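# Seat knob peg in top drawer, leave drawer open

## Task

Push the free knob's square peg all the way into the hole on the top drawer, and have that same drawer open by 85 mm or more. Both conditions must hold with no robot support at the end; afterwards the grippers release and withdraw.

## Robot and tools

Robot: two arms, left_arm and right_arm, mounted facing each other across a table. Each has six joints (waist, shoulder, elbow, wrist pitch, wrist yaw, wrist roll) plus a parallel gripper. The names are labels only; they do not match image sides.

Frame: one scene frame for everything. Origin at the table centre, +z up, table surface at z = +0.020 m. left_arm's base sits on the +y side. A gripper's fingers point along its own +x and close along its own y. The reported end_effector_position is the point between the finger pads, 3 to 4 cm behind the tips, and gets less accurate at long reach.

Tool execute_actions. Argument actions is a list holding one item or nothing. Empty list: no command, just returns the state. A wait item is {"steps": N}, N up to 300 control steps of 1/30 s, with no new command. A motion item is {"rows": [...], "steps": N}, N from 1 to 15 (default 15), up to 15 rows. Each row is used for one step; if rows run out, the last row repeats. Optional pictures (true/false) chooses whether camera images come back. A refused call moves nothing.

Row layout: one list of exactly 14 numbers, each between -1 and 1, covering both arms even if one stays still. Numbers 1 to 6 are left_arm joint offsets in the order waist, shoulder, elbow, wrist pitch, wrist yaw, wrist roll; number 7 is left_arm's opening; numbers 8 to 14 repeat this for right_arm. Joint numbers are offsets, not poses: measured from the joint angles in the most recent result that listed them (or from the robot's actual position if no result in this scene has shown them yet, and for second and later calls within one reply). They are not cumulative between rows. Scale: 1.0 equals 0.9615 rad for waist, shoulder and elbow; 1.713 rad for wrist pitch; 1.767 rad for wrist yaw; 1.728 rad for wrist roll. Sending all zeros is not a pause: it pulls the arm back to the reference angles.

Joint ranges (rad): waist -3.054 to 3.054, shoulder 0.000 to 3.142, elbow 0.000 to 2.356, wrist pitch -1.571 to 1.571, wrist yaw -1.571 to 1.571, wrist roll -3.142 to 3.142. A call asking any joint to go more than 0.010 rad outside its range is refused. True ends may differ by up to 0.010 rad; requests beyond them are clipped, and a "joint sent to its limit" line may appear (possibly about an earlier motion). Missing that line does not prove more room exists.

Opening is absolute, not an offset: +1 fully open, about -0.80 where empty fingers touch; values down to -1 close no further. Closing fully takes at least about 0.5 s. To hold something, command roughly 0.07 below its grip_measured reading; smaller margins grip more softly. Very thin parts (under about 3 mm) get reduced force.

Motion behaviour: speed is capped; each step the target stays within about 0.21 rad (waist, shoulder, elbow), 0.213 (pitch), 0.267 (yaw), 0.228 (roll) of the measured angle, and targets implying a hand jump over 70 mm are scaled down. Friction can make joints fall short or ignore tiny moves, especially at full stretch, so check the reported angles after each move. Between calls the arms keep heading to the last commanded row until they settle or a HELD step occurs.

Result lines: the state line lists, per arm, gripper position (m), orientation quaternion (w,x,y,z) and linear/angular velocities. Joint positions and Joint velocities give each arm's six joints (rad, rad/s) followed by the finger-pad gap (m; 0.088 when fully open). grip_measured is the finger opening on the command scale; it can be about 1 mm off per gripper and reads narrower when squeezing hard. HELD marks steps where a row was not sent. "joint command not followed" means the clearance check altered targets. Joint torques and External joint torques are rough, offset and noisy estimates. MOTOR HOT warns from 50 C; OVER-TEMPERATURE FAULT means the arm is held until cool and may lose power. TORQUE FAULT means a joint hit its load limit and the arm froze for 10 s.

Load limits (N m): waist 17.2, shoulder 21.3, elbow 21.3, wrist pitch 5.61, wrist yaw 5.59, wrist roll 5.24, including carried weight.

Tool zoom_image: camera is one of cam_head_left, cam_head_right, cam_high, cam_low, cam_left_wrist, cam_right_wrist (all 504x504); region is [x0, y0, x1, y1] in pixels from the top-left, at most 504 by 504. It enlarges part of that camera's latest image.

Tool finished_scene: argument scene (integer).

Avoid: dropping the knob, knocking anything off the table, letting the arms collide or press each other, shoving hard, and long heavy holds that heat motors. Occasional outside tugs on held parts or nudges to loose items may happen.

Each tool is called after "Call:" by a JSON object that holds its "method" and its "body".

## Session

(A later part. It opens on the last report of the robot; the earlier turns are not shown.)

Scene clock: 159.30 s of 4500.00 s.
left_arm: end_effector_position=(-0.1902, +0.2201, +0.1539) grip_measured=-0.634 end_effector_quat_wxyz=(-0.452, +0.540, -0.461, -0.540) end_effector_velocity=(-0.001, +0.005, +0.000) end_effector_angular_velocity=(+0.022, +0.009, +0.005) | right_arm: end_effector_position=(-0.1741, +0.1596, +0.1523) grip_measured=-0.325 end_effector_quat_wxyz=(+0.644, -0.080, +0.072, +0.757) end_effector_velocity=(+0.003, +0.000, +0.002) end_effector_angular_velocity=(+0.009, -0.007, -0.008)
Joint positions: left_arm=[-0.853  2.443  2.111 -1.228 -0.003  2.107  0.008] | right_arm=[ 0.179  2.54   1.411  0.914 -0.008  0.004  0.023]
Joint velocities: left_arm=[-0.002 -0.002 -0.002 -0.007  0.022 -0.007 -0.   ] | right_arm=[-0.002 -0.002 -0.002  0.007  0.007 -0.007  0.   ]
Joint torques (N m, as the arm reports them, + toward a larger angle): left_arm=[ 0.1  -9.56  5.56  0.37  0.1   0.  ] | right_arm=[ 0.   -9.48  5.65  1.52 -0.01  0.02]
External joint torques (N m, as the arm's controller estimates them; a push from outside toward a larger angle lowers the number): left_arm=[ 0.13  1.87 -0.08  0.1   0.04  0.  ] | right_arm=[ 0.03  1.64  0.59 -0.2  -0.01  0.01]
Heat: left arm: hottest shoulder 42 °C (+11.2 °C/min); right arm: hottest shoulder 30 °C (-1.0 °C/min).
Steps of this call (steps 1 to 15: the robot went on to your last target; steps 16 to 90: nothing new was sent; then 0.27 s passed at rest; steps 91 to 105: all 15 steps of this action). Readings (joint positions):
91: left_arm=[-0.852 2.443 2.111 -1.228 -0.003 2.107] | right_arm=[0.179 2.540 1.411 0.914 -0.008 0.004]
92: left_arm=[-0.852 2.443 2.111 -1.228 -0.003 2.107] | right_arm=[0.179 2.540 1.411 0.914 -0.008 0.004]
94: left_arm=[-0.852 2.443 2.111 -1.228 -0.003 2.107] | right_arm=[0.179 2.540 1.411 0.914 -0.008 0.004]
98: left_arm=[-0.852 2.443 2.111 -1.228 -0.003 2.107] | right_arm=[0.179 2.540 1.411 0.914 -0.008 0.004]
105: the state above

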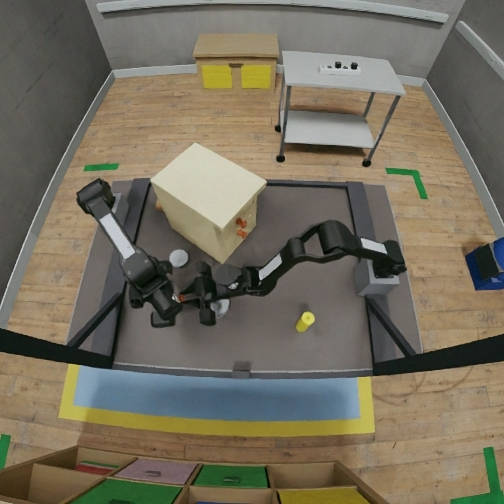

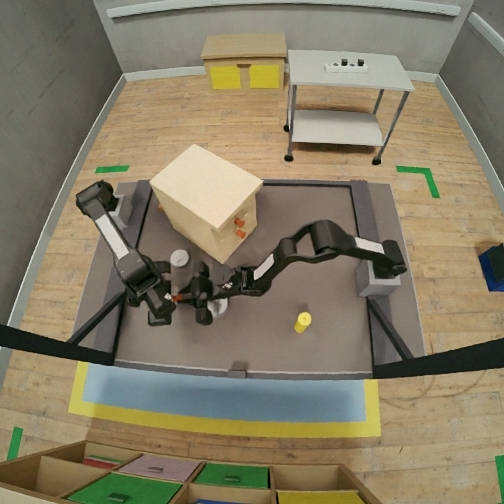

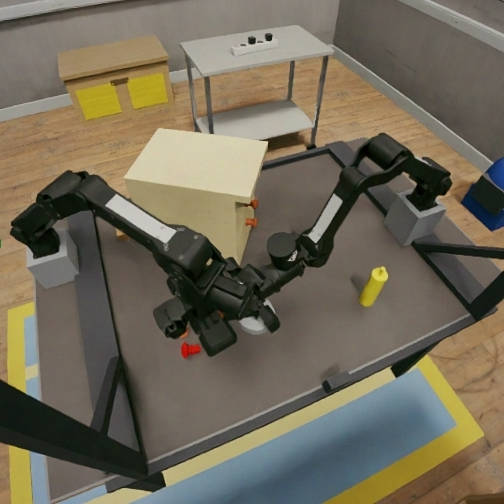

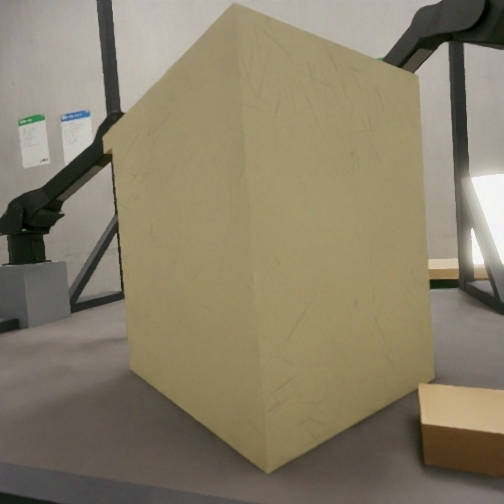

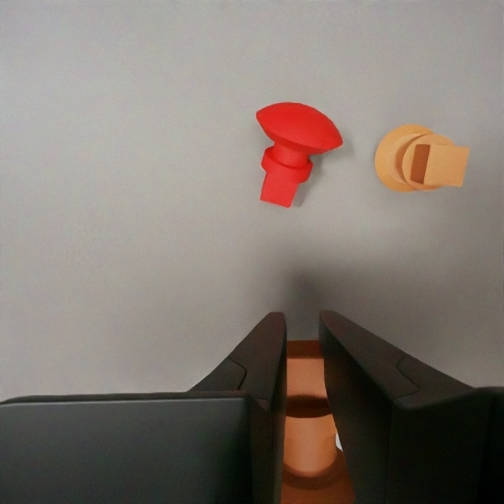

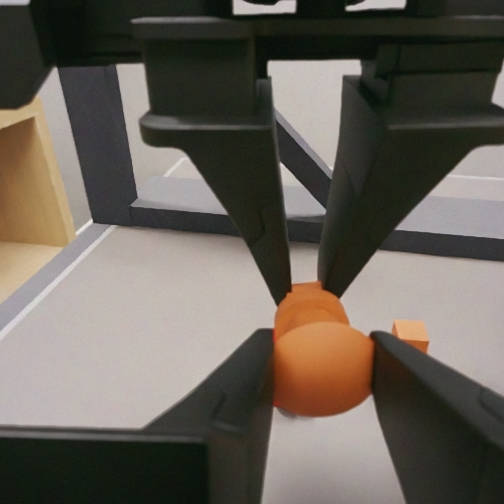

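Call:
{"method": "execute_actions", "body": {"actions": [{"rows":[[0,0,0,0,0,0,-0.1,0,0,0,0,0,0,-0.4]],"steps":10}], "pictures": false}}

Call:
{"method": "execute_actions", "body": {"actions": [{"rows":[[0,0,0,0,0,0,-0.1,0,-0.04,-0.1,0.035,0,0,-0.4],[0,0,0,0,0,0,-0.1,0,-0.04,-0.1,0.035,0,0,-0.4],[0,0,0,0,0,0,-0.1,0,-0.08,-0.2,0.07,0,0,-0.4],[0,0,0,0,0,0,-0.1,0,-0.08,-0.2,0.07,0,0,-0.4],[0,0,0,0,0,0,-0.1,0,-0.13,-0.3,0.1,0,0,-0.4],[0,0,0,0,0,0,-0.1,0,-0.13,-0.3,0.1,0,0,-0.4],[0,0,0,0,0,0,-0.1,0,-0.2,-0.42,0.14,0,0,-0.4],[0,0,0,0,0,0,-0.1,0,-0.2,-0.42,0.14,0,0,-0.4],[0,0,0,0,0,0,-0.1,0,-0.3,-0.55,0.2,0,0,-0.4],[0,0,0,0,0,0,-0.1,0,-0.3,-0.55,0.2,0,0,-0.4],[0,-0.3,-0.2,0,0,-0.5,-0.1,0,-0.489,-0.923,0.369,0,0,-0.4]]}], "pictures": false}}

Call:
{"method": "execute_actions", "body": {"actions": [{"steps":15}], "pictures": false}}

Call:
{"method": "execute_actions", "body": {"actions": [{"rows":[[0,-0.7,-0.6,0.2,0,-0.72,-0.1,-0.125,0,0,0,0.4,0,-0.4]]}], "pictures": false}}

Call:
{"method": "execute_actions", "body": {"actions": [{"steps":12}]}}

Scene clock: 182.80 s of 4500.00 s.
left_arm: end_effector_position=(-0.1902, +0.2201, +0.1539) grip_measured=-0.119 end_effector_quat_wxyz=(-0.452, +0.540, -0.461, -0.540) end_effector_velocity=(+0.003, +0.003, +0.002) end_effector_angular_velocity=(-0.006, -0.027, -0.014) | right_arm: end_effector_position=(-0.1741, +0.1596, +0.1523) grip_measured=-0.325 end_effector_quat_wxyz=(+0.644, -0.080, +0.072, +0.757) end_effector_velocity=(+0.003, -0.001, -0.004) end_effector_angular_velocity=(-0.020, -0.012, -0.008)
Joint positions: left_arm=[-0.853  2.443  2.111 -1.228 -0.003  2.107  0.033] | right_arm=[ 0.179  2.54   1.411  0.914 -0.008  0.004  0.023]
Joint velocities: left_arm=[-0.007 -0.002  0.002 -0.022 -0.022  0.007  0.009] | right_arm=[-0.002 -0.002 -0.002 -0.022  0.007 -0.007 -0.   ]
Joint torques (N m, as the arm reports them, + toward a larger angle): left_arm=[ 0.07 -9.63  5.71  0.4   0.09  0.01] | right_arm=[ 0.   -9.77  5.7   1.49  0.    0.02]
External joint torques (N m, as the arm's controller estimates them; a push from outside toward a larger angle lowers the number): left_arm=[0.13 1.83 0.07 0.14 0.04 0.01] | right_arm=[ 0.03  1.23  0.73 -0.2  -0.01  0.01]
Heat: left arm: hottest shoulder 43 °C (+6.1 °C/min); right arm: hottest shoulder 35 °C (+4.0 °C/min).
Steps of this call (steps 1 to 15: the robot went on to your last target; steps 16 to 90: nothing new was sent; then 20.17 s passed at rest; steps 91 to 100: all 10 steps of this action). Readings (joint positions):
91: left_arm=[-0.853 2.443 2.111 -1.228 -0.003 2.107] | right_arm=[0.179 2.540 1.411 0.914 -0.008 0.004]
92: left_arm=[-0.853 2.443 2.111 -1.228 -0.003 2.107] | right_arm=[0.179 2.540 1.411 0.914 -0.008 0.004]
94: left_arm=[-0.853 2.443 2.111 -1.228 -0.003 2.107] | right_arm=[0.179 2.540 1.411 0.914 -0.008 0.004]
98: left_arm=[-0.853 2.443 2.111 -1.228 -0.003 2.107] | right_arm=[0.179 2.540 1.411 0.914 -0.008 0.004]
100: the state above

Scene clock: 183.30 s of 4500.00 s.
left_arm: end_effector_position=(-0.1652, +0.2413, +0.1892) grip_measured=-0.103 end_effector_quat_wxyz=(-0.368, +0.601, -0.377, -0.602) end_effector_velocity=(-0.008, -0.010, +0.385) end_effector_angular_velocity=(-0.626, +0.740, +1.866) | right_arm: end_effector_position=(-0.1549, +0.0353, +0.2357) grip_measured=-0.325 end_effector_quat_wxyz=(+0.648, +0.005, -0.002, +0.762) end_effector_velocity=(+0.051, -0.363, +0.458) end_effector_angular_velocity=(+1.386, +0.192, +0.024)
Joint positions: left_arm=[-0.853  2.265  1.943 -1.236 -0.003  1.813  0.034] | right_arm=[ 0.179  2.158  0.753  1.415 -0.008  0.004  0.023]
Joint velocities: left_arm=[-0.002 -1.057 -0.247  0.154 -0.022 -1.868 -0.   ] | right_arm=[ 0.002 -1.282 -1.634  1.751 -0.022 -0.022 -0.   ]
Joint torques (N m, as the arm reports them, + toward a larger angle): left_arm=[  0.03 -11.31   5.84   0.79   0.04  -0.15] | right_arm=[ 0.   -5.94  2.32  1.21  0.    0.02]
External joint torques (N m, as the arm's controller estimates them; a push from outside toward a larger angle lowers the number): left_arm=[ 0.   -0.41 -0.28  0.18 -0.02 -0.14] | right_arm=[-0.05 -0.61 -0.27  0.17  0.    0.02]
Heat: left arm: hottest shoulder 43 °C (+6.0 °C/min); right arm: hottest shoulder 35 °C (+4.0 °C/min).
Steps of this call (steps 1 to 15: all 15 steps of this action). Readings (joint positions):
1: left_arm=[-0.853 2.443 2.111 -1.228 -0.003 2.107] | right_arm=[0.179 2.539 1.401 0.921 -0.008 0.004]
2: left_arm=[-0.853 2.443 2.111 -1.228 -0.003 2.107] | right_arm=[0.179 2.531 1.379 0.940 -0.008 0.004]
4: left_arm=[-0.853 2.443 2.111 -1.228 -0.003 2.107] | right_arm=[0.179 2.507 1.308 0.984 -0.008 0.004]
8: left_arm=[-0.853 2.443 2.111 -1.228 -0.003 2.107] | right_arm=[0.179 2.431 1.118 1.085 -0.008 0.004]
15: the state above

Scene clock: 183.80 s of 4500.00 s.
left_arm: end_effector_position=(-0.1645, +0.2419, +0.2346) grip_measured=-0.103 end_effector_quat_wxyz=(-0.155, +0.656, -0.227, -0.702) end_effector_velocity=(-0.002, +0.001, +0.003) end_effector_angular_velocity=(+0.005, +0.020, +0.077) | right_arm: end_effector_position=(-0.1469, -0.0165, +0.2317) grip_measured=-0.325 end_effector_quat_wxyz=(+0.648, -0.001, +0.004, +0.762) end_effector_velocity=(+0.000, -0.001, +0.002) end_effector_angular_velocity=(+0.011, -0.021, +0.005)
Joint positions: left_arm=[-0.853  2.146  1.924 -1.228 -0.003  1.253  0.034] | right_arm=[ 0.179  2.075  0.528  1.542 -0.008  0.004  0.023]
Joint velocities: left_arm=[-0.002 -0.007 -0.002  0.007  0.007 -0.081 -0.   ] | right_arm=[-0.002 -0.002 -0.002  0.007 -0.007 -0.022 -0.   ]
Joint torques (N m, as the arm reports them, + toward a larger angle): left_arm=[ 0.04 -7.61  5.36  0.64  0.06 -0.12] | right_arm=[ 0.   -6.31  2.9   1.75 -0.01  0.02]
External joint torques (N m, as the arm's controller estimates them; a push from outside toward a larger angle lowers the number): left_arm=[ 0.06  2.4  -0.55  0.11  0.01 -0.11] | right_arm=[ 0.    0.34 -0.2   0.06 -0.01  0.01]
Heat: left arm: hottest shoulder 43 °C (+6.1 °C/min); right arm: hottest shoulder 35 °C (+4.0 °C/min).
Steps of this call (steps 1 to 15: the robot went on to your last target). Readings (joint positions):
1: left_arm=[-0.853 2.231 1.939 -1.231 -0.003 1.750] | right_arm=[0.179 2.119 0.699 1.466 -0.008 0.004]
2: left_arm=[-0.853 2.201 1.939 -1.228 -0.003 1.687] | right_arm=[0.179 2.089 0.651 1.498 -0.008 0.004]
4: left_arm=[-0.853 2.157 1.939 -1.228 -0.003 1.561] | right_arm=[0.179 2.070 0.582 1.519 -0.008 0.004]
8: left_arm=[-0.853 2.142 1.934 -1.228 -0.003 1.336] | right_arm=[0.179 2.075 0.530 1.533 -0.008 0.004]
15: the state above

Scene clock: 184.30 s of 4500.00 s.
left_arm: end_effector_position=(-0.1060, +0.2915, +0.3358) grip_measured=-0.102 end_effector_quat_wxyz=(+0.226, +0.494, +0.029, -0.839) end_effector_velocity=(+0.038, +0.032, +0.159) end_effector_angular_velocity=(+0.459, +1.007, +1.575) | right_arm: end_effector_position=(+0.0031, -0.0425, +0.2319) grip_measured=-0.325 end_effector_quat_wxyz=(+0.897, -0.001, +0.002, +0.442) end_effector_velocity=(+0.012, -0.009, -0.001) end_effector_angular_velocity=(-0.012, -0.007, -0.098)
Joint positions: left_arm=[-0.853  1.486  1.37  -0.886 -0.003  0.326  0.034] | right_arm=[0.056 2.075 0.528 1.542 0.685 0.004 0.023]
Joint velocities: left_arm=[-0.002 -0.462 -0.002  0.007 -0.007 -1.868 -0.   ] | right_arm=[-0.002 -0.002 -0.002 -0.007  0.095 -0.007 -0.   ]
Joint torques (N m, as the arm reports them, + toward a larger angle): left_arm=[-0.05 -2.85  3.96  1.2   0.05 -0.09] | right_arm=[ 0.24 -5.69  3.29  1.33  0.11  0.02]
External joint torques (N m, as the arm's controller estimates them; a push from outside toward a larger angle lowers the number): left_arm=[-0.05  0.7  -1.07  0.18  0.04 -0.09] | right_arm=[ 0.18  0.85  0.3  -0.22  0.12  0.01]
Heat: left arm: hottest shoulder 43 °C (+6.0 °C/min); right arm: hottest shoulder 35 °C (+4.0 °C/min).
Steps of this call (steps 1 to 15: all 15 steps of this action). Readings (joint positions):
1: left_arm=[-0.853 2.124 1.896 -1.190 -0.003 1.213] | right_arm=[0.176 2.075 0.528 1.542 0.019 0.004]
2: left_arm=[-0.853 2.083 1.829 -1.118 -0.003 1.144] | right_arm=[0.160 2.075 0.528 1.542 0.091 0.004]
4: left_arm=[-0.853 1.991 1.707 -1.016 -0.003 1.019] | right_arm=[0.105 2.075 0.528 1.542 0.243 0.004]
8: left_arm=[-0.853 1.764 1.489 -0.915 -0.003 0.767] | right_arm=[0.057 2.075 0.528 1.542 0.539 0.004]
15: the state above

Scene clock: 184.70 s of 4500.00 s.
left_arm: end_effector_position=(-0.1028, +0.2942, +0.3349) grip_measured=-0.102 end_effector_quat_wxyz=(+0.299, +0.454, +0.158, -0.824) end_effector_velocity=(+0.003, -0.001, -0.001) end_effector_angular_velocity=(+0.012, +0.000, +0.053) | right_arm: end_effector_position=(+0.0044, -0.0435, +0.2319) grip_measured=-0.325 end_effector_quat_wxyz=(+0.899, -0.001, +0.002, +0.437) end_effector_velocity=(+0.002, -0.001, +0.002) end_effector_angular_velocity=(+0.003, -0.006, -0.010)
Joint positions: left_arm=[-0.853  1.47   1.353 -0.886 -0.003  0.016  0.034] | right_arm=[0.056 2.075 0.528 1.542 0.696 0.004 0.023]
Joint velocities: left_arm=[-0.002 -0.002 -0.002 -0.007 -0.022 -0.051 -0.   ] | right_arm=[-0.002 -0.002 -0.002  0.007  0.007 -0.007 -0.   ]
Joint torques (N m, as the arm reports them, + toward a larger angle): left_arm=[-0.05 -4.69  5.92  1.29 -0.02 -0.17] | right_arm=[ 0.22 -5.69  3.3   1.32  0.13  0.02]
External joint torques (N m, as the arm's controller estimates them; a push from outside toward a larger angle lowers the number): left_arm=[-0.07  1.15 -0.65  0.07  0.   -0.18] | right_arm=[ 0.24  0.79  0.38 -0.21  0.12  0.01]
Heat: left arm: hottest shoulder 43 °C (+5.1 °C/min); right arm: hottest shoulder 35 °C (+4.0 °C/min).
Steps of this call (steps 1 to 12: the robot went on to your last target). Readings (joint positions):
1: left_arm=[-0.853 1.474 1.370 -0.886 -0.003 0.263] | right_arm=[0.056 2.075 0.528 1.542 0.689 0.004]
2: left_arm=[-0.853 1.470 1.369 -0.886 -0.003 0.200] | right_arm=[0.056 2.075 0.528 1.542 0.691 0.004]
4: left_arm=[-0.853 1.470 1.363 -0.886 -0.003 0.102] | right_arm=[0.056 2.075 0.528 1.542 0.694 0.004]
8: left_arm=[-0.853 1.470 1.353 -0.886 -0.003 0.032] | right_arm=[0.056 2.075 0.528 1.542 0.696 0.004]
12: the state above

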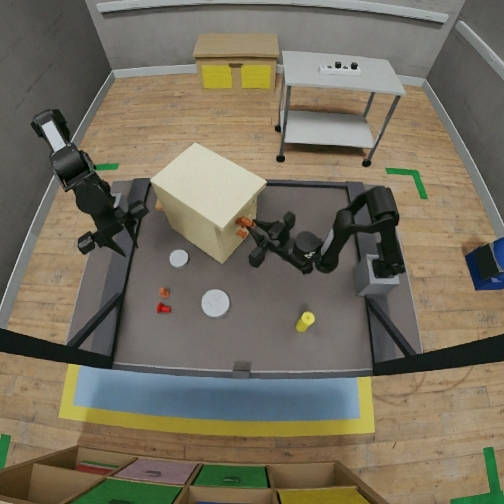

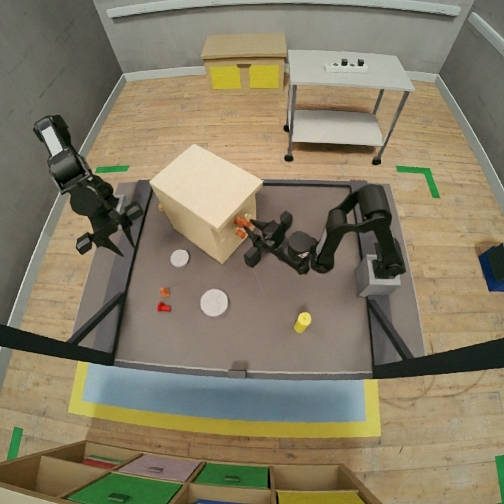

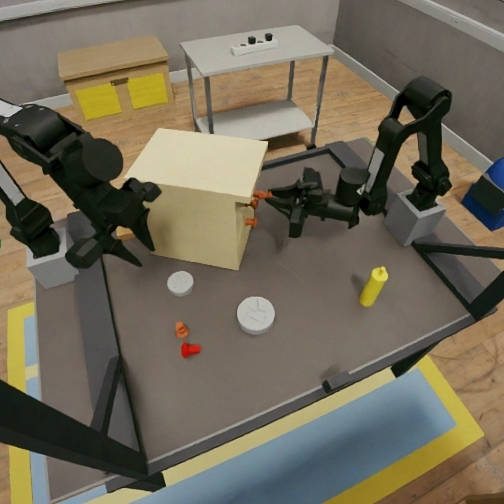

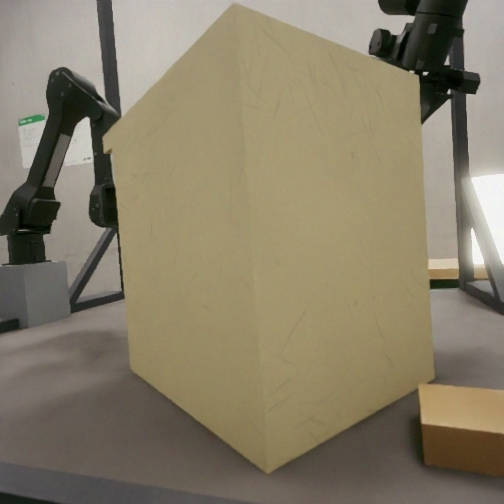

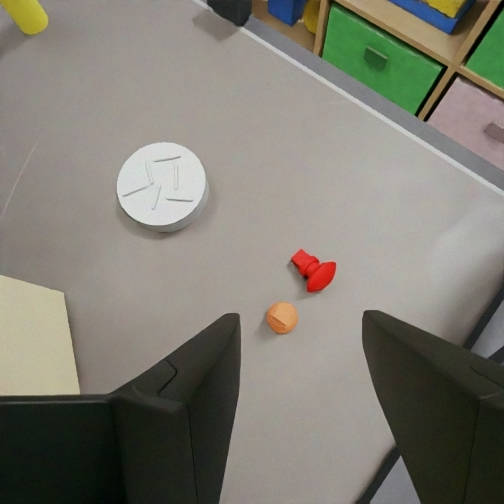

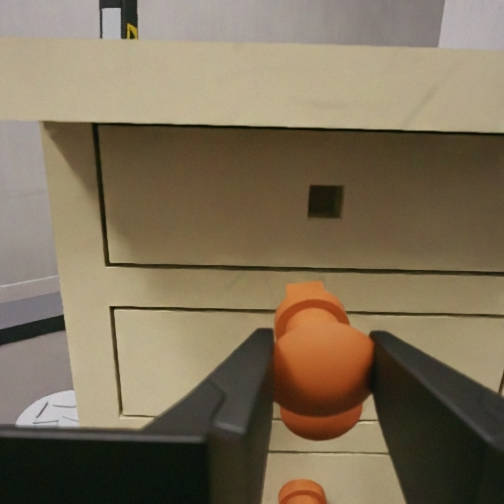

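Call:
{"method": "execute_actions", "body": {"actions": [{"rows":[[0,0,0,0,0,0,-0.1,-0.035,-0.148,-0.028,-0.064,-0.01,0,-0.4]]}]}}

Call:
{"method": "zoom_image", "body": {"camera": "cam_right_wrist", "region": [230,200,410,380]}}

Call:
{"method": "zoom_image", "body": {"camera": "cam_high", "region": [220,150,320,250]}}

Scene clock: 193.57 s of 4500.00 s.
left_arm: end_effector_position=(-0.1028, +0.2942, +0.3349) grip_measured=-0.102 end_effector_quat_wxyz=(+0.300, +0.453, +0.160, -0.824) end_effector_velocity=(+0.003, -0.000, +0.001) end_effector_angular_velocity=(-0.010, -0.011, +0.016) | right_arm: end_effector_position=(+0.0148, -0.0501, +0.2557) grip_measured=-0.325 end_effector_quat_wxyz=(+0.903, +0.000, +0.002, +0.430) end_effector_velocity=(+0.002, -0.002, +0.001) end_effector_angular_velocity=(-0.007, -0.006, -0.010)
Joint positions: left_arm=[-0.853  1.47   1.353 -0.886 -0.003  0.013  0.034] | right_arm=[0.026 1.943 0.505 1.434 0.681 0.004 0.023]
Joint velocities: left_arm=[-0.002 -0.007 -0.002 -0.007 -0.022 -0.007 -0.   ] | right_arm=[-0.002 -0.007 -0.002 -0.007  0.007 -0.007 -0.   ]
Joint torques (N m, as the arm reports them, + toward a larger angle): left_arm=[ 0.21 -4.85  6.73  1.23  0.    0.08] | right_arm=[-0.25 -6.39  3.34  1.24 -0.1   0.02]
External joint torques (N m, as the arm's controller estimates them; a push from outside toward a larger angle lowers the number): left_arm=[0.19 1.01 0.17 0.03 0.01 0.08] | right_arm=[-0.25 -0.15 -0.2  -0.32 -0.1   0.01]
Heat: left arm: hottest shoulder 40 °C (+0.0 °C/min); right arm: hottest shoulder 34 °C (+3.0 °C/min).
Steps of this call (steps 1 to 30: the robot went on to your last target; steps 31 to 90: nothing new was sent; then 5.37 s passed at rest; steps 91 to 105: all 15 steps of this action). Readings (joint positions):
91: left_arm=[-0.853 1.470 1.353 -0.886 -0.003 0.012] | right_arm=[0.055 2.061 0.526 1.522 0.693 0.004]
92: left_arm=[-0.853 1.470 1.353 -0.886 -0.003 0.012] | right_arm=[0.049 2.035 0.518 1.481 0.688 0.004]
94: left_arm=[-0.853 1.470 1.353 -0.886 -0.003 0.012] | right_arm=[0.035 1.985 0.508 1.464 0.688 0.004]
98: left_arm=[-0.853 1.470 1.353 -0.886 -0.003 0.013] | right_arm=[0.026 1.944 0.508 1.442 0.683 0.004]
105: the state above

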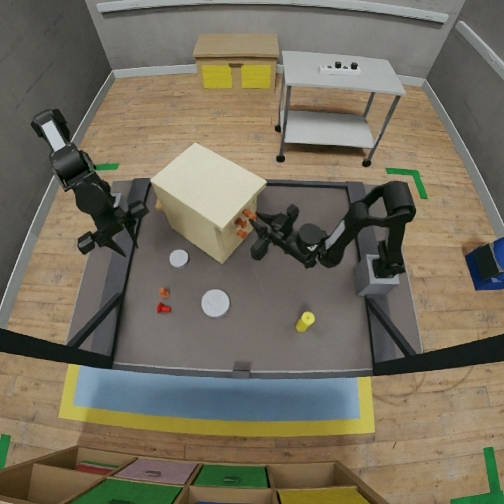

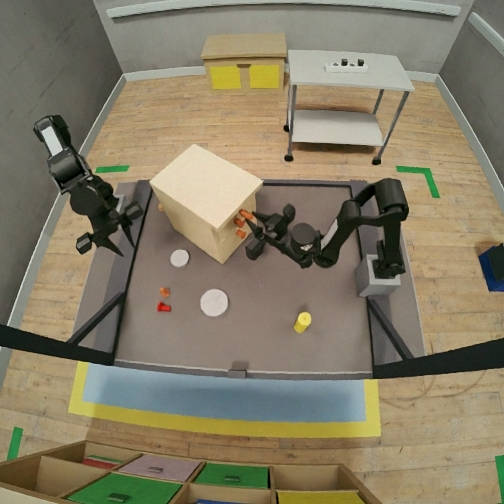

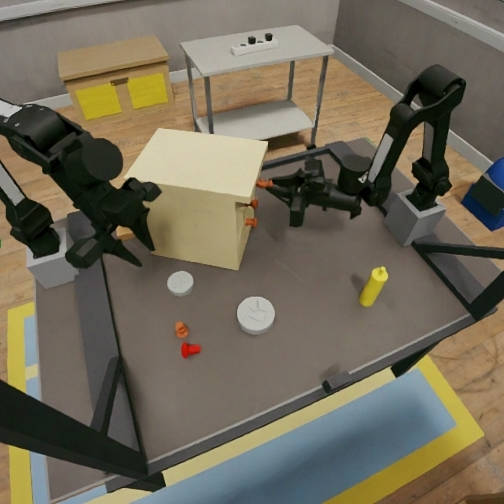

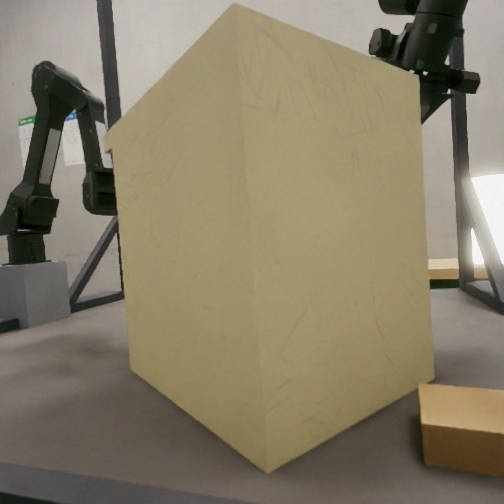

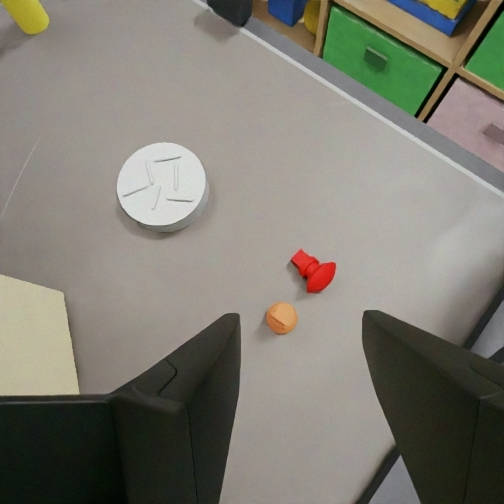

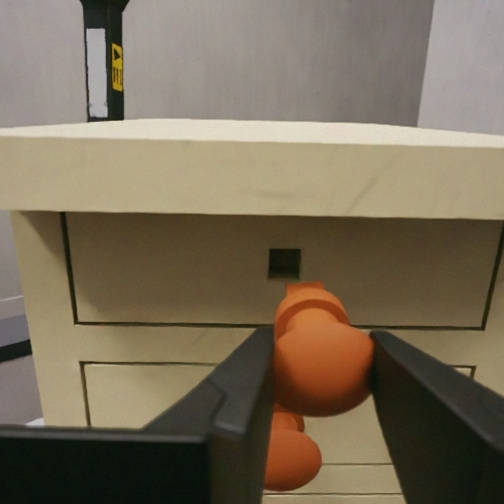

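Region (230, 200, 410, 380) of cam_right_wrist's 504x504 image, scaled by 2.800, with more detail than that image has.

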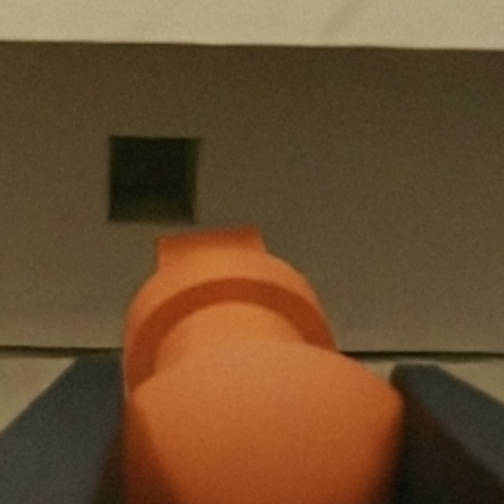

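Region (220, 150, 320, 250) of cam_high's 504x504 image, scaled by 5.040, with more detail than that image has.

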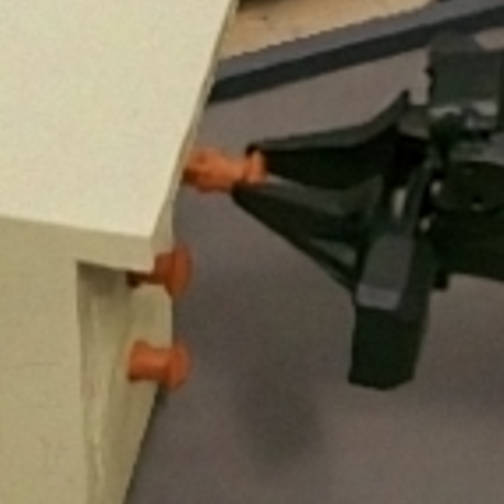

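Call:
{"method": "execute_actions", "body": {"actions": [{"rows":[[0,0,0,0,0,0,-0.1,-0.026,0.027,0.064,-0.021,-0.02,0.077,-0.4]]}]}}

Call:
{"method": "zoom_image", "body": {"camera": "cam_right_wrist", "region": [230,200,410,380]}}

Scene clock: 205.77 s of 4500.00 s.
left_arm: end_effector_position=(-0.1028, +0.2942, +0.3349) grip_measured=-0.102 end_effector_quat_wxyz=(+0.300, +0.453, +0.160, -0.824) end_effector_velocity=(+0.004, +0.000, -0.003) end_effector_angular_velocity=(-0.003, -0.031, +0.003) | right_arm: end_effector_position=(+0.0199, -0.0367, +0.2570) grip_measured=-0.325 end_effector_quat_wxyz=(+0.899, +0.057, +0.030, +0.434) end_effector_velocity=(+0.004, -0.001, +0.000) end_effector_angular_velocity=(-0.007, -0.006, -0.015)
Joint positions: left_arm=[-0.853  1.47   1.353 -0.886 -0.003  0.013  0.034] | right_arm=[0.004 1.963 0.558 1.4   0.648 0.131 0.023]
Joint velocities: left_arm=[-0.002  0.002  0.002 -0.022 -0.022  0.007 -0.   ] | right_arm=[-0.007 -0.002  0.002 -0.007  0.007 -0.007 -0.   ]
Joint torques (N m, as the arm reports them, + toward a larger angle): left_arm=[ 0.   -4.93  6.59  1.24 -0.02  0.01] | right_arm=[-0.3  -4.98  5.2   1.22 -0.08  0.16]
External joint torques (N m, as the arm's controller estimates them; a push from outside toward a larger angle lowers the number): left_arm=[ 0.    0.82  0.08  0.04 -0.01  0.01] | right_arm=[-0.25  1.49  1.55 -0.32 -0.09  0.16]
Heat: left arm: hottest shoulder 37 °C (-4.0 °C/min); right arm: hottest shoulder 34 °C (+3.0 °C/min).
Steps of this call (steps 1 to 15: the robot went on to your last target; steps 16 to 90: nothing new was sent; then 8.70 s passed at rest; steps 91 to 105: all 15 steps of this action). Readings (joint positions):
91: left_arm=[-0.853 1.470 1.353 -0.886 -0.003 0.013] | right_arm=[0.024 1.945 0.510 1.429 0.676 0.025]
92: left_arm=[-0.853 1.470 1.353 -0.886 -0.003 0.013] | right_arm=[0.019 1.948 0.521 1.418 0.667 0.059]
94: left_arm=[-0.853 1.470 1.353 -0.886 -0.003 0.013] | right_arm=[0.009 1.957 0.544 1.408 0.656 0.098]
98: left_arm=[-0.853 1.470 1.353 -0.886 -0.003 0.013] | right_arm=[0.004 1.960 0.557 1.402 0.650 0.124]
105: the state above

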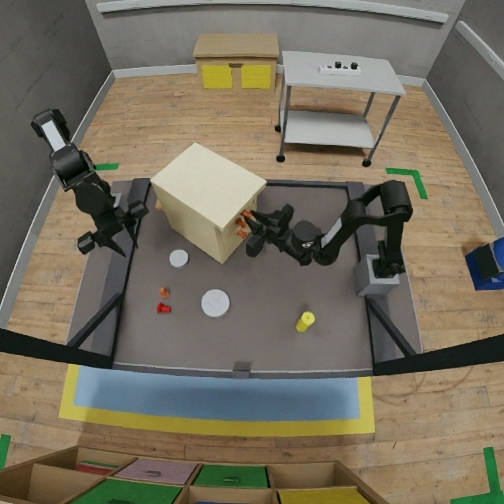

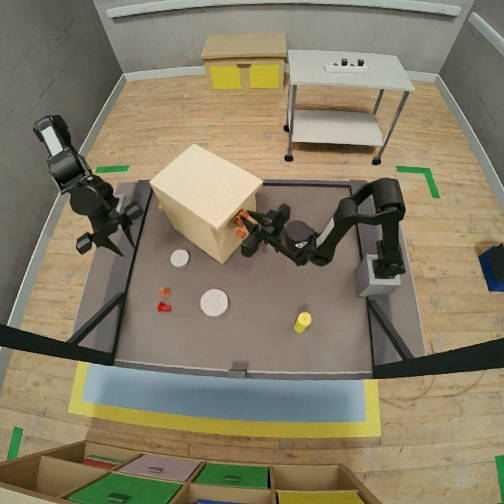

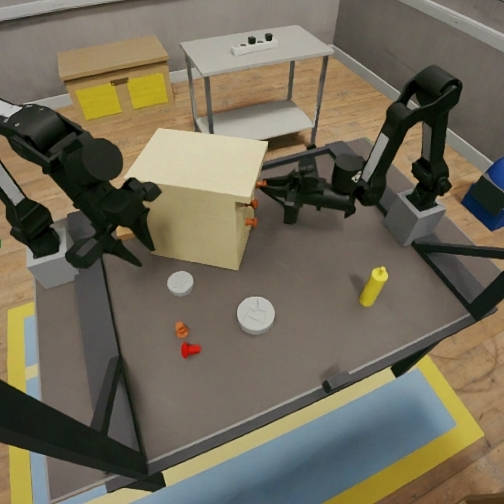

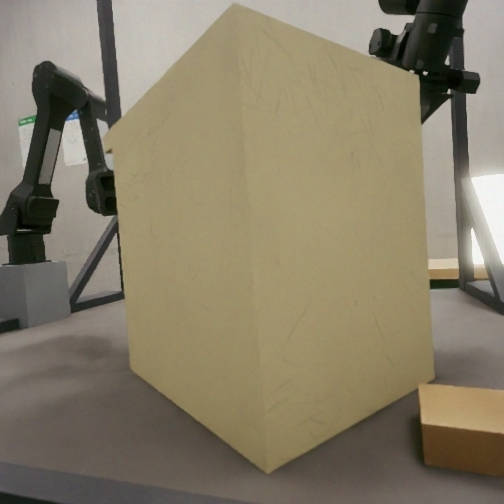

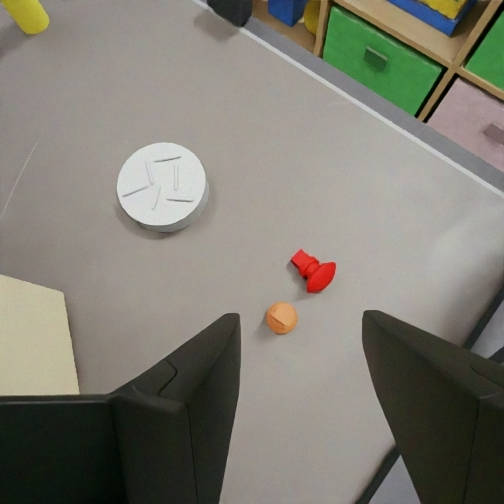

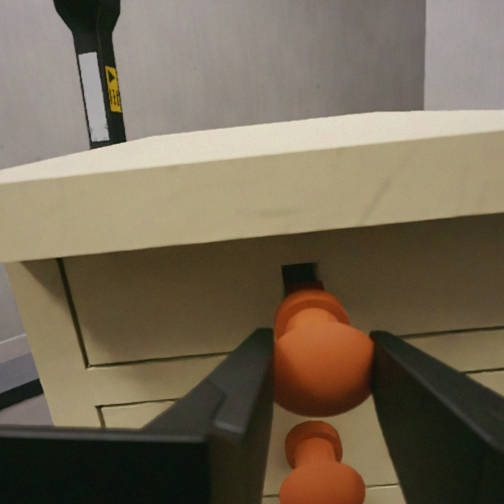

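Region (230, 200, 410, 380) of cam_right_wrist's 504x504 image, scaled by 2.800, with more detail than that image has.

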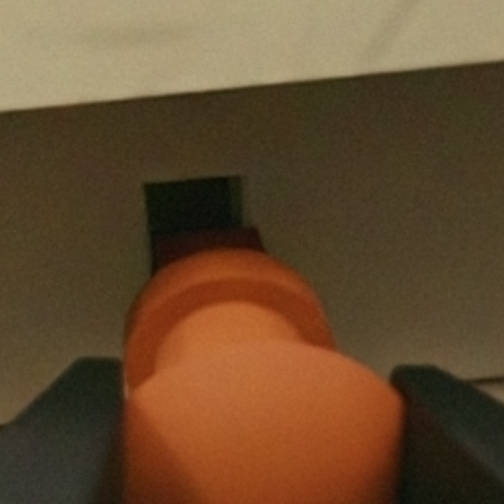

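Call:
{"method": "execute_actions", "body": {"actions": [{"rows":[[0,0,0,0,0,0,-0.1,-0.018,0.006,0.031,-0.012,-0.009,0,-0.4]]}]}}

Call:
{"method": "zoom_image", "body": {"camera": "cam_right_wrist", "region": [230,200,410,380]}}

Scene clock: 211.43 s of 4500.00 s.
left_arm: end_effector_position=(-0.1028, +0.2942, +0.3349) grip_measured=-0.102 end_effector_quat_wxyz=(+0.300, +0.453, +0.160, -0.824) end_effector_velocity=(+0.004, +0.003, -0.001) end_effector_angular_velocity=(+0.009, -0.014, +0.008) | right_arm: end_effector_position=(+0.0239, -0.0321, +0.2593) grip_measured=-0.325 end_effector_quat_wxyz=(+0.899, +0.058, +0.029, +0.434) end_effector_velocity=(+0.002, -0.001, -0.003) end_effector_angular_velocity=(-0.017, -0.005, -0.010)
Joint positions: left_arm=[-0.853  1.47   1.353 -0.886 -0.003  0.013  0.034] | right_arm=[-0.01   1.963  0.579  1.382  0.635  0.131  0.023]
Joint velocities: left_arm=[-0.002 -0.007 -0.002 -0.022 -0.007 -0.007 -0.   ] | right_arm=[-0.002  0.002 -0.002 -0.007  0.007 -0.007 -0.   ]
Joint torques (N m, as the arm reports them, + toward a larger angle): left_arm=[ 0.02 -4.8   6.59  1.24  0.01 -0.03] | right_arm=[-0.36 -5.24  5.39  1.17 -0.13  0.  ]
External joint torques (N m, as the arm's controller estimates them; a push from outside toward a larger angle lowers the number): left_arm=[ 0.02  0.96  0.13  0.06  0.02 -0.03] | right_arm=[-0.35  1.26  1.66 -0.37 -0.14  0.  ]
Heat: left arm: hottest shoulder 36 °C (-6.1 °C/min); right arm: hottest shoulder 33 °C (+3.1 °C/min).
Steps of this call (steps 1 to 15: the robot went on to your last target; steps 16 to 90: nothing new was sent; then 2.17 s passed at rest; steps 91 to 105: all 15 steps of this action). Readings (joint positions):
91: left_arm=[-0.853 1.470 1.353 -0.886 -0.003 0.013] | right_arm=[0.003 1.963 0.560 1.397 0.646 0.131]
92: left_arm=[-0.853 1.470 1.353 -0.886 -0.003 0.013] | right_arm=[-0.000 1.963 0.565 1.390 0.642 0.131]
94: left_arm=[-0.853 1.470 1.353 -0.886 -0.003 0.013] | right_arm=[-0.006 1.963 0.574 1.386 0.638 0.131]
98: left_arm=[-0.853 1.470 1.353 -0.886 -0.003 0.013] | right_arm=[-0.010 1.963 0.579 1.383 0.636 0.131]
105: the state above

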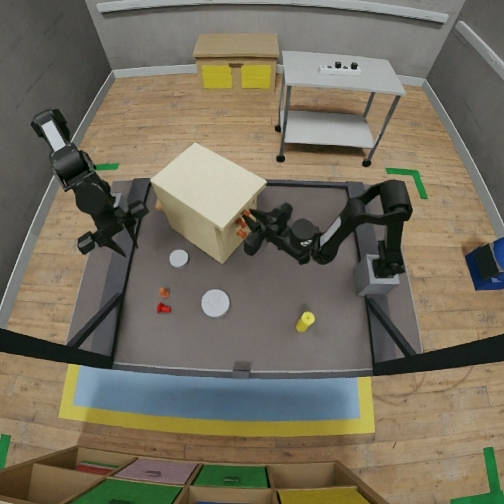

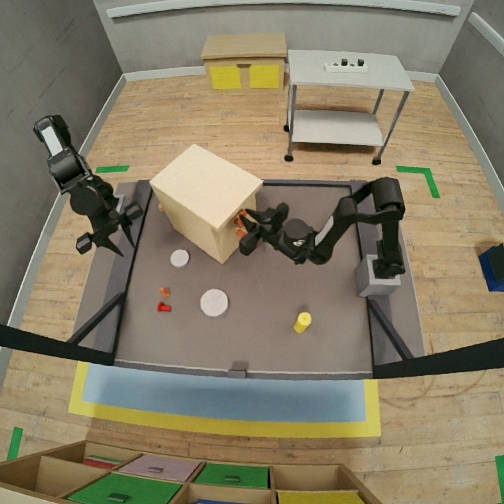

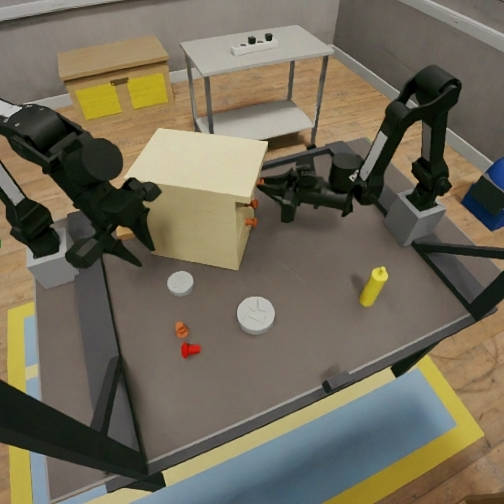

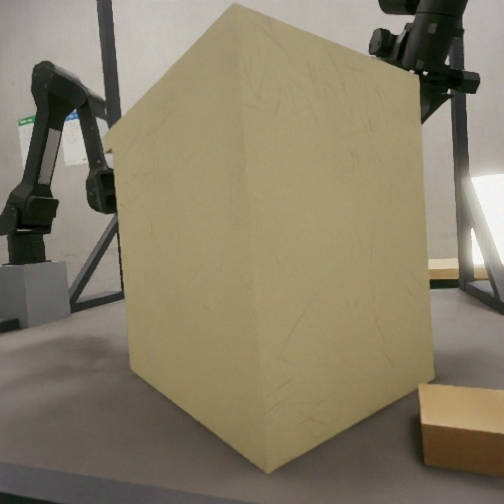

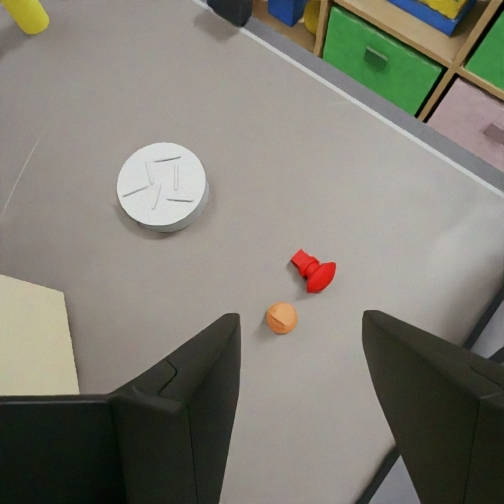

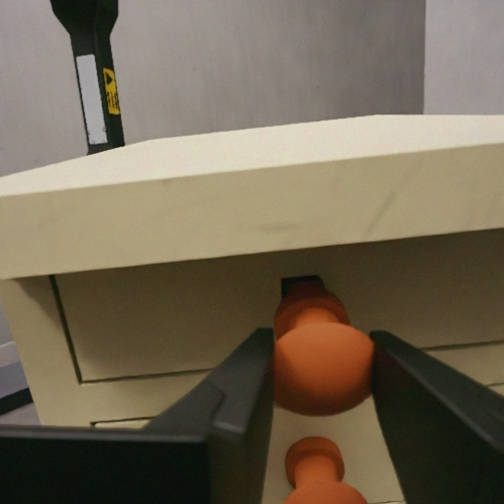

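Region (230, 200, 410, 380) of cam_right_wrist's 504x504 image, scaled by 2.800, with more detail than that image has.

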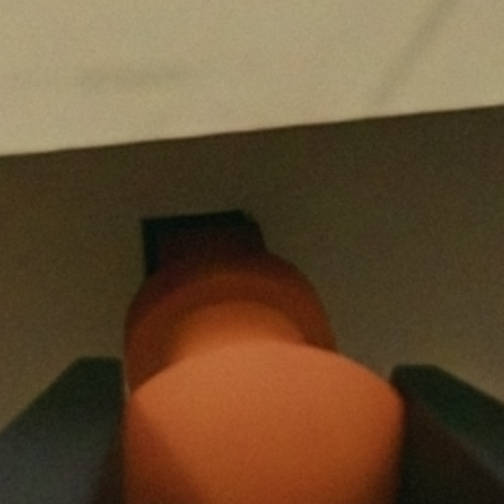

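Call:
{"method": "execute_actions", "body": {"actions": [{"rows":[[0,0,0,0,0,0,-0.1,0,0.012,0,0,-0.005,0,-0.4],[0,0,0,0,0,0,-0.1,0,0.012,0,0,-0.005,0,-0.4],[0,0,0,0,0,0,-0.1,0,0.012,0,0,-0.005,0,-0.4],[0,0,0,0,0,0,-0.1,-0.017,0.019,0.028,-0.005,-0.0125,0,-0.4]]}]}}

Call:
{"method": "zoom_image", "body": {"camera": "cam_right_wrist", "region": [230,200,410,380]}}

Scene clock: 217.90 s of 4500.00 s.
left_arm: end_effector_position=(-0.1028, +0.2942, +0.3349) grip_measured=-0.102 end_effector_quat_wxyz=(+0.300, +0.453, +0.160, -0.824) end_effector_velocity=(+0.000, +0.003, -0.001) end_effector_angular_velocity=(+0.012, +0.001, -0.000) | right_arm: end_effector_position=(+0.0263, -0.0275, +0.2595) grip_measured=-0.325 end_effector_quat_wxyz=(+0.897, +0.059, +0.029, +0.438) end_effector_velocity=(+0.002, -0.002, -0.001) end_effector_angular_velocity=(-0.012, -0.005, -0.010)
Joint positions: left_arm=[-0.853  1.47   1.353 -0.886 -0.003  0.013  0.034] | right_arm=[-0.02   1.972  0.595  1.377  0.617  0.131  0.023]
Joint velocities: left_arm=[-0.002 -0.002 -0.002 -0.007  0.007 -0.007 -0.   ] | right_arm=[-0.002 -0.002 -0.002 -0.007  0.007 -0.007 -0.   ]
Joint torques (N m, as the arm reports them, + toward a larger angle): left_arm=[-0.02 -4.9   6.54  1.26  0.01 -0.01] | right_arm=[-0.53 -4.93  5.57  1.12 -0.14  0.01]
External joint torques (N m, as the arm's controller estimates them; a push from outside toward a larger angle lowers the number): left_arm=[-0.02  0.88  0.03  0.06  0.02 -0.02] | right_arm=[-0.51  1.74  1.77 -0.45 -0.15  0.01]
Heat: left arm: hottest shoulder 36 °C (-6.1 °C/min); right arm: hottest shoulder 33 °C (+3.0 °C/min).
Steps of this call (steps 1 to 15: the robot went on to your last target; steps 16 to 90: nothing new was sent; then 2.97 s passed at rest; steps 91 to 105: all 15 steps of this action). Readings (joint positions):
91: left_arm=[-0.853 1.470 1.353 -0.886 -0.003 0.013] | right_arm=[-0.010 1.964 0.579 1.382 0.635 0.131]
92: left_arm=[-0.853 1.470 1.353 -0.886 -0.003 0.013] | right_arm=[-0.010 1.964 0.579 1.382 0.634 0.131]
94: left_arm=[-0.853 1.470 1.353 -0.886 -0.003 0.013] | right_arm=[-0.011 1.966 0.580 1.382 0.631 0.131]
98: left_arm=[-0.853 1.470 1.353 -0.886 -0.003 0.013] | right_arm=[-0.020 1.971 0.594 1.378 0.618 0.131]
105: the state above

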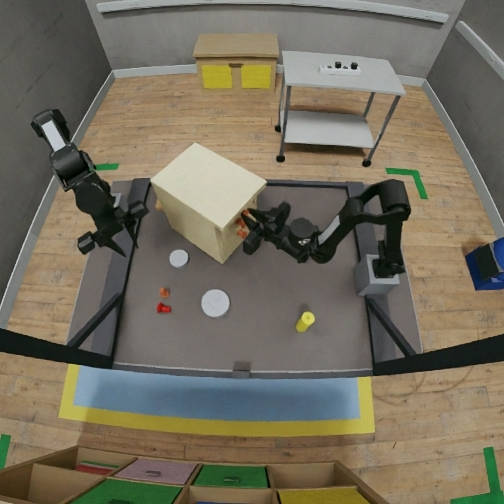

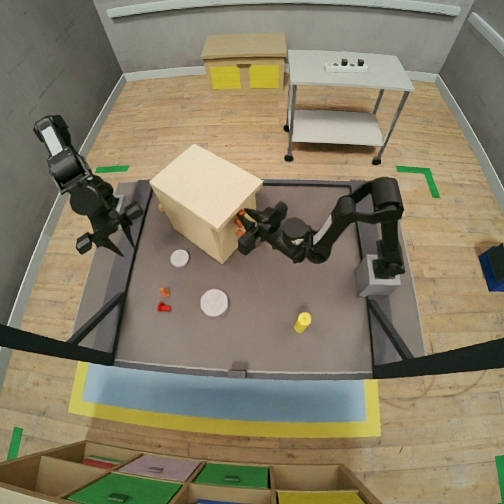

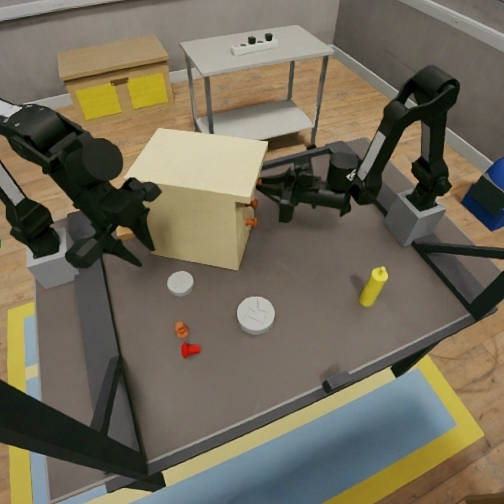

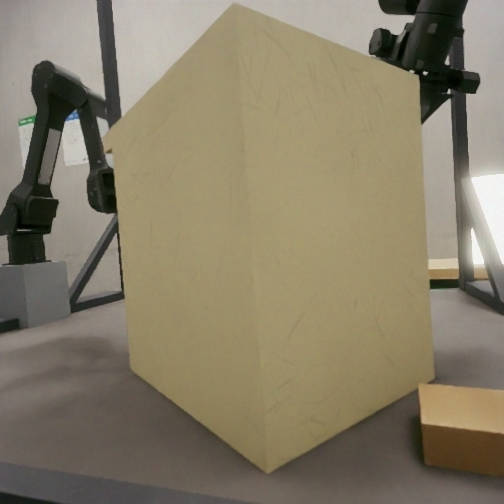

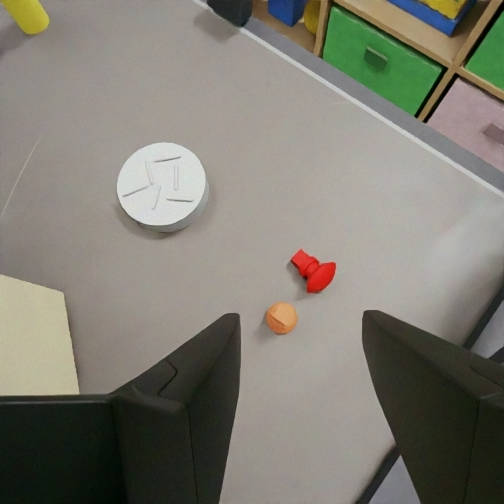

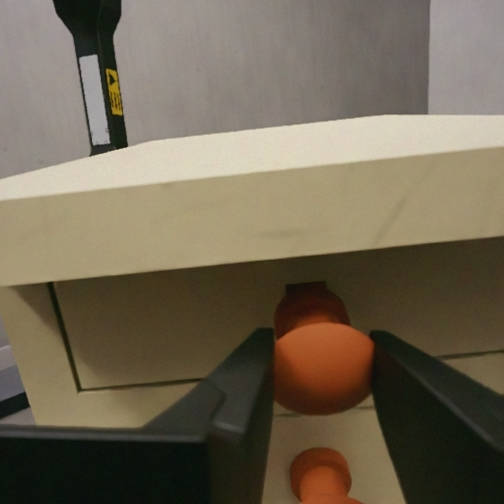

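Region (230, 200, 410, 380) of cam_right_wrist's 504x504 image, scaled by 2.800, with more detail than that image has.

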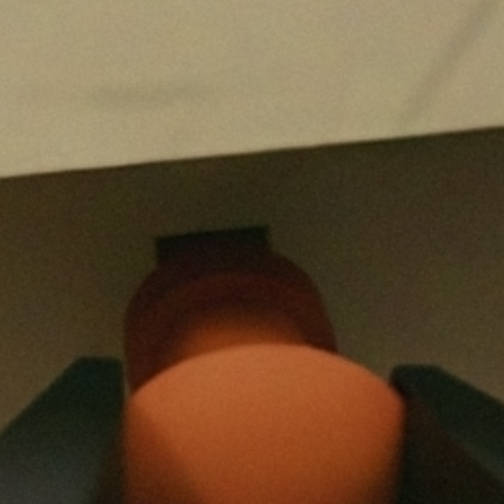

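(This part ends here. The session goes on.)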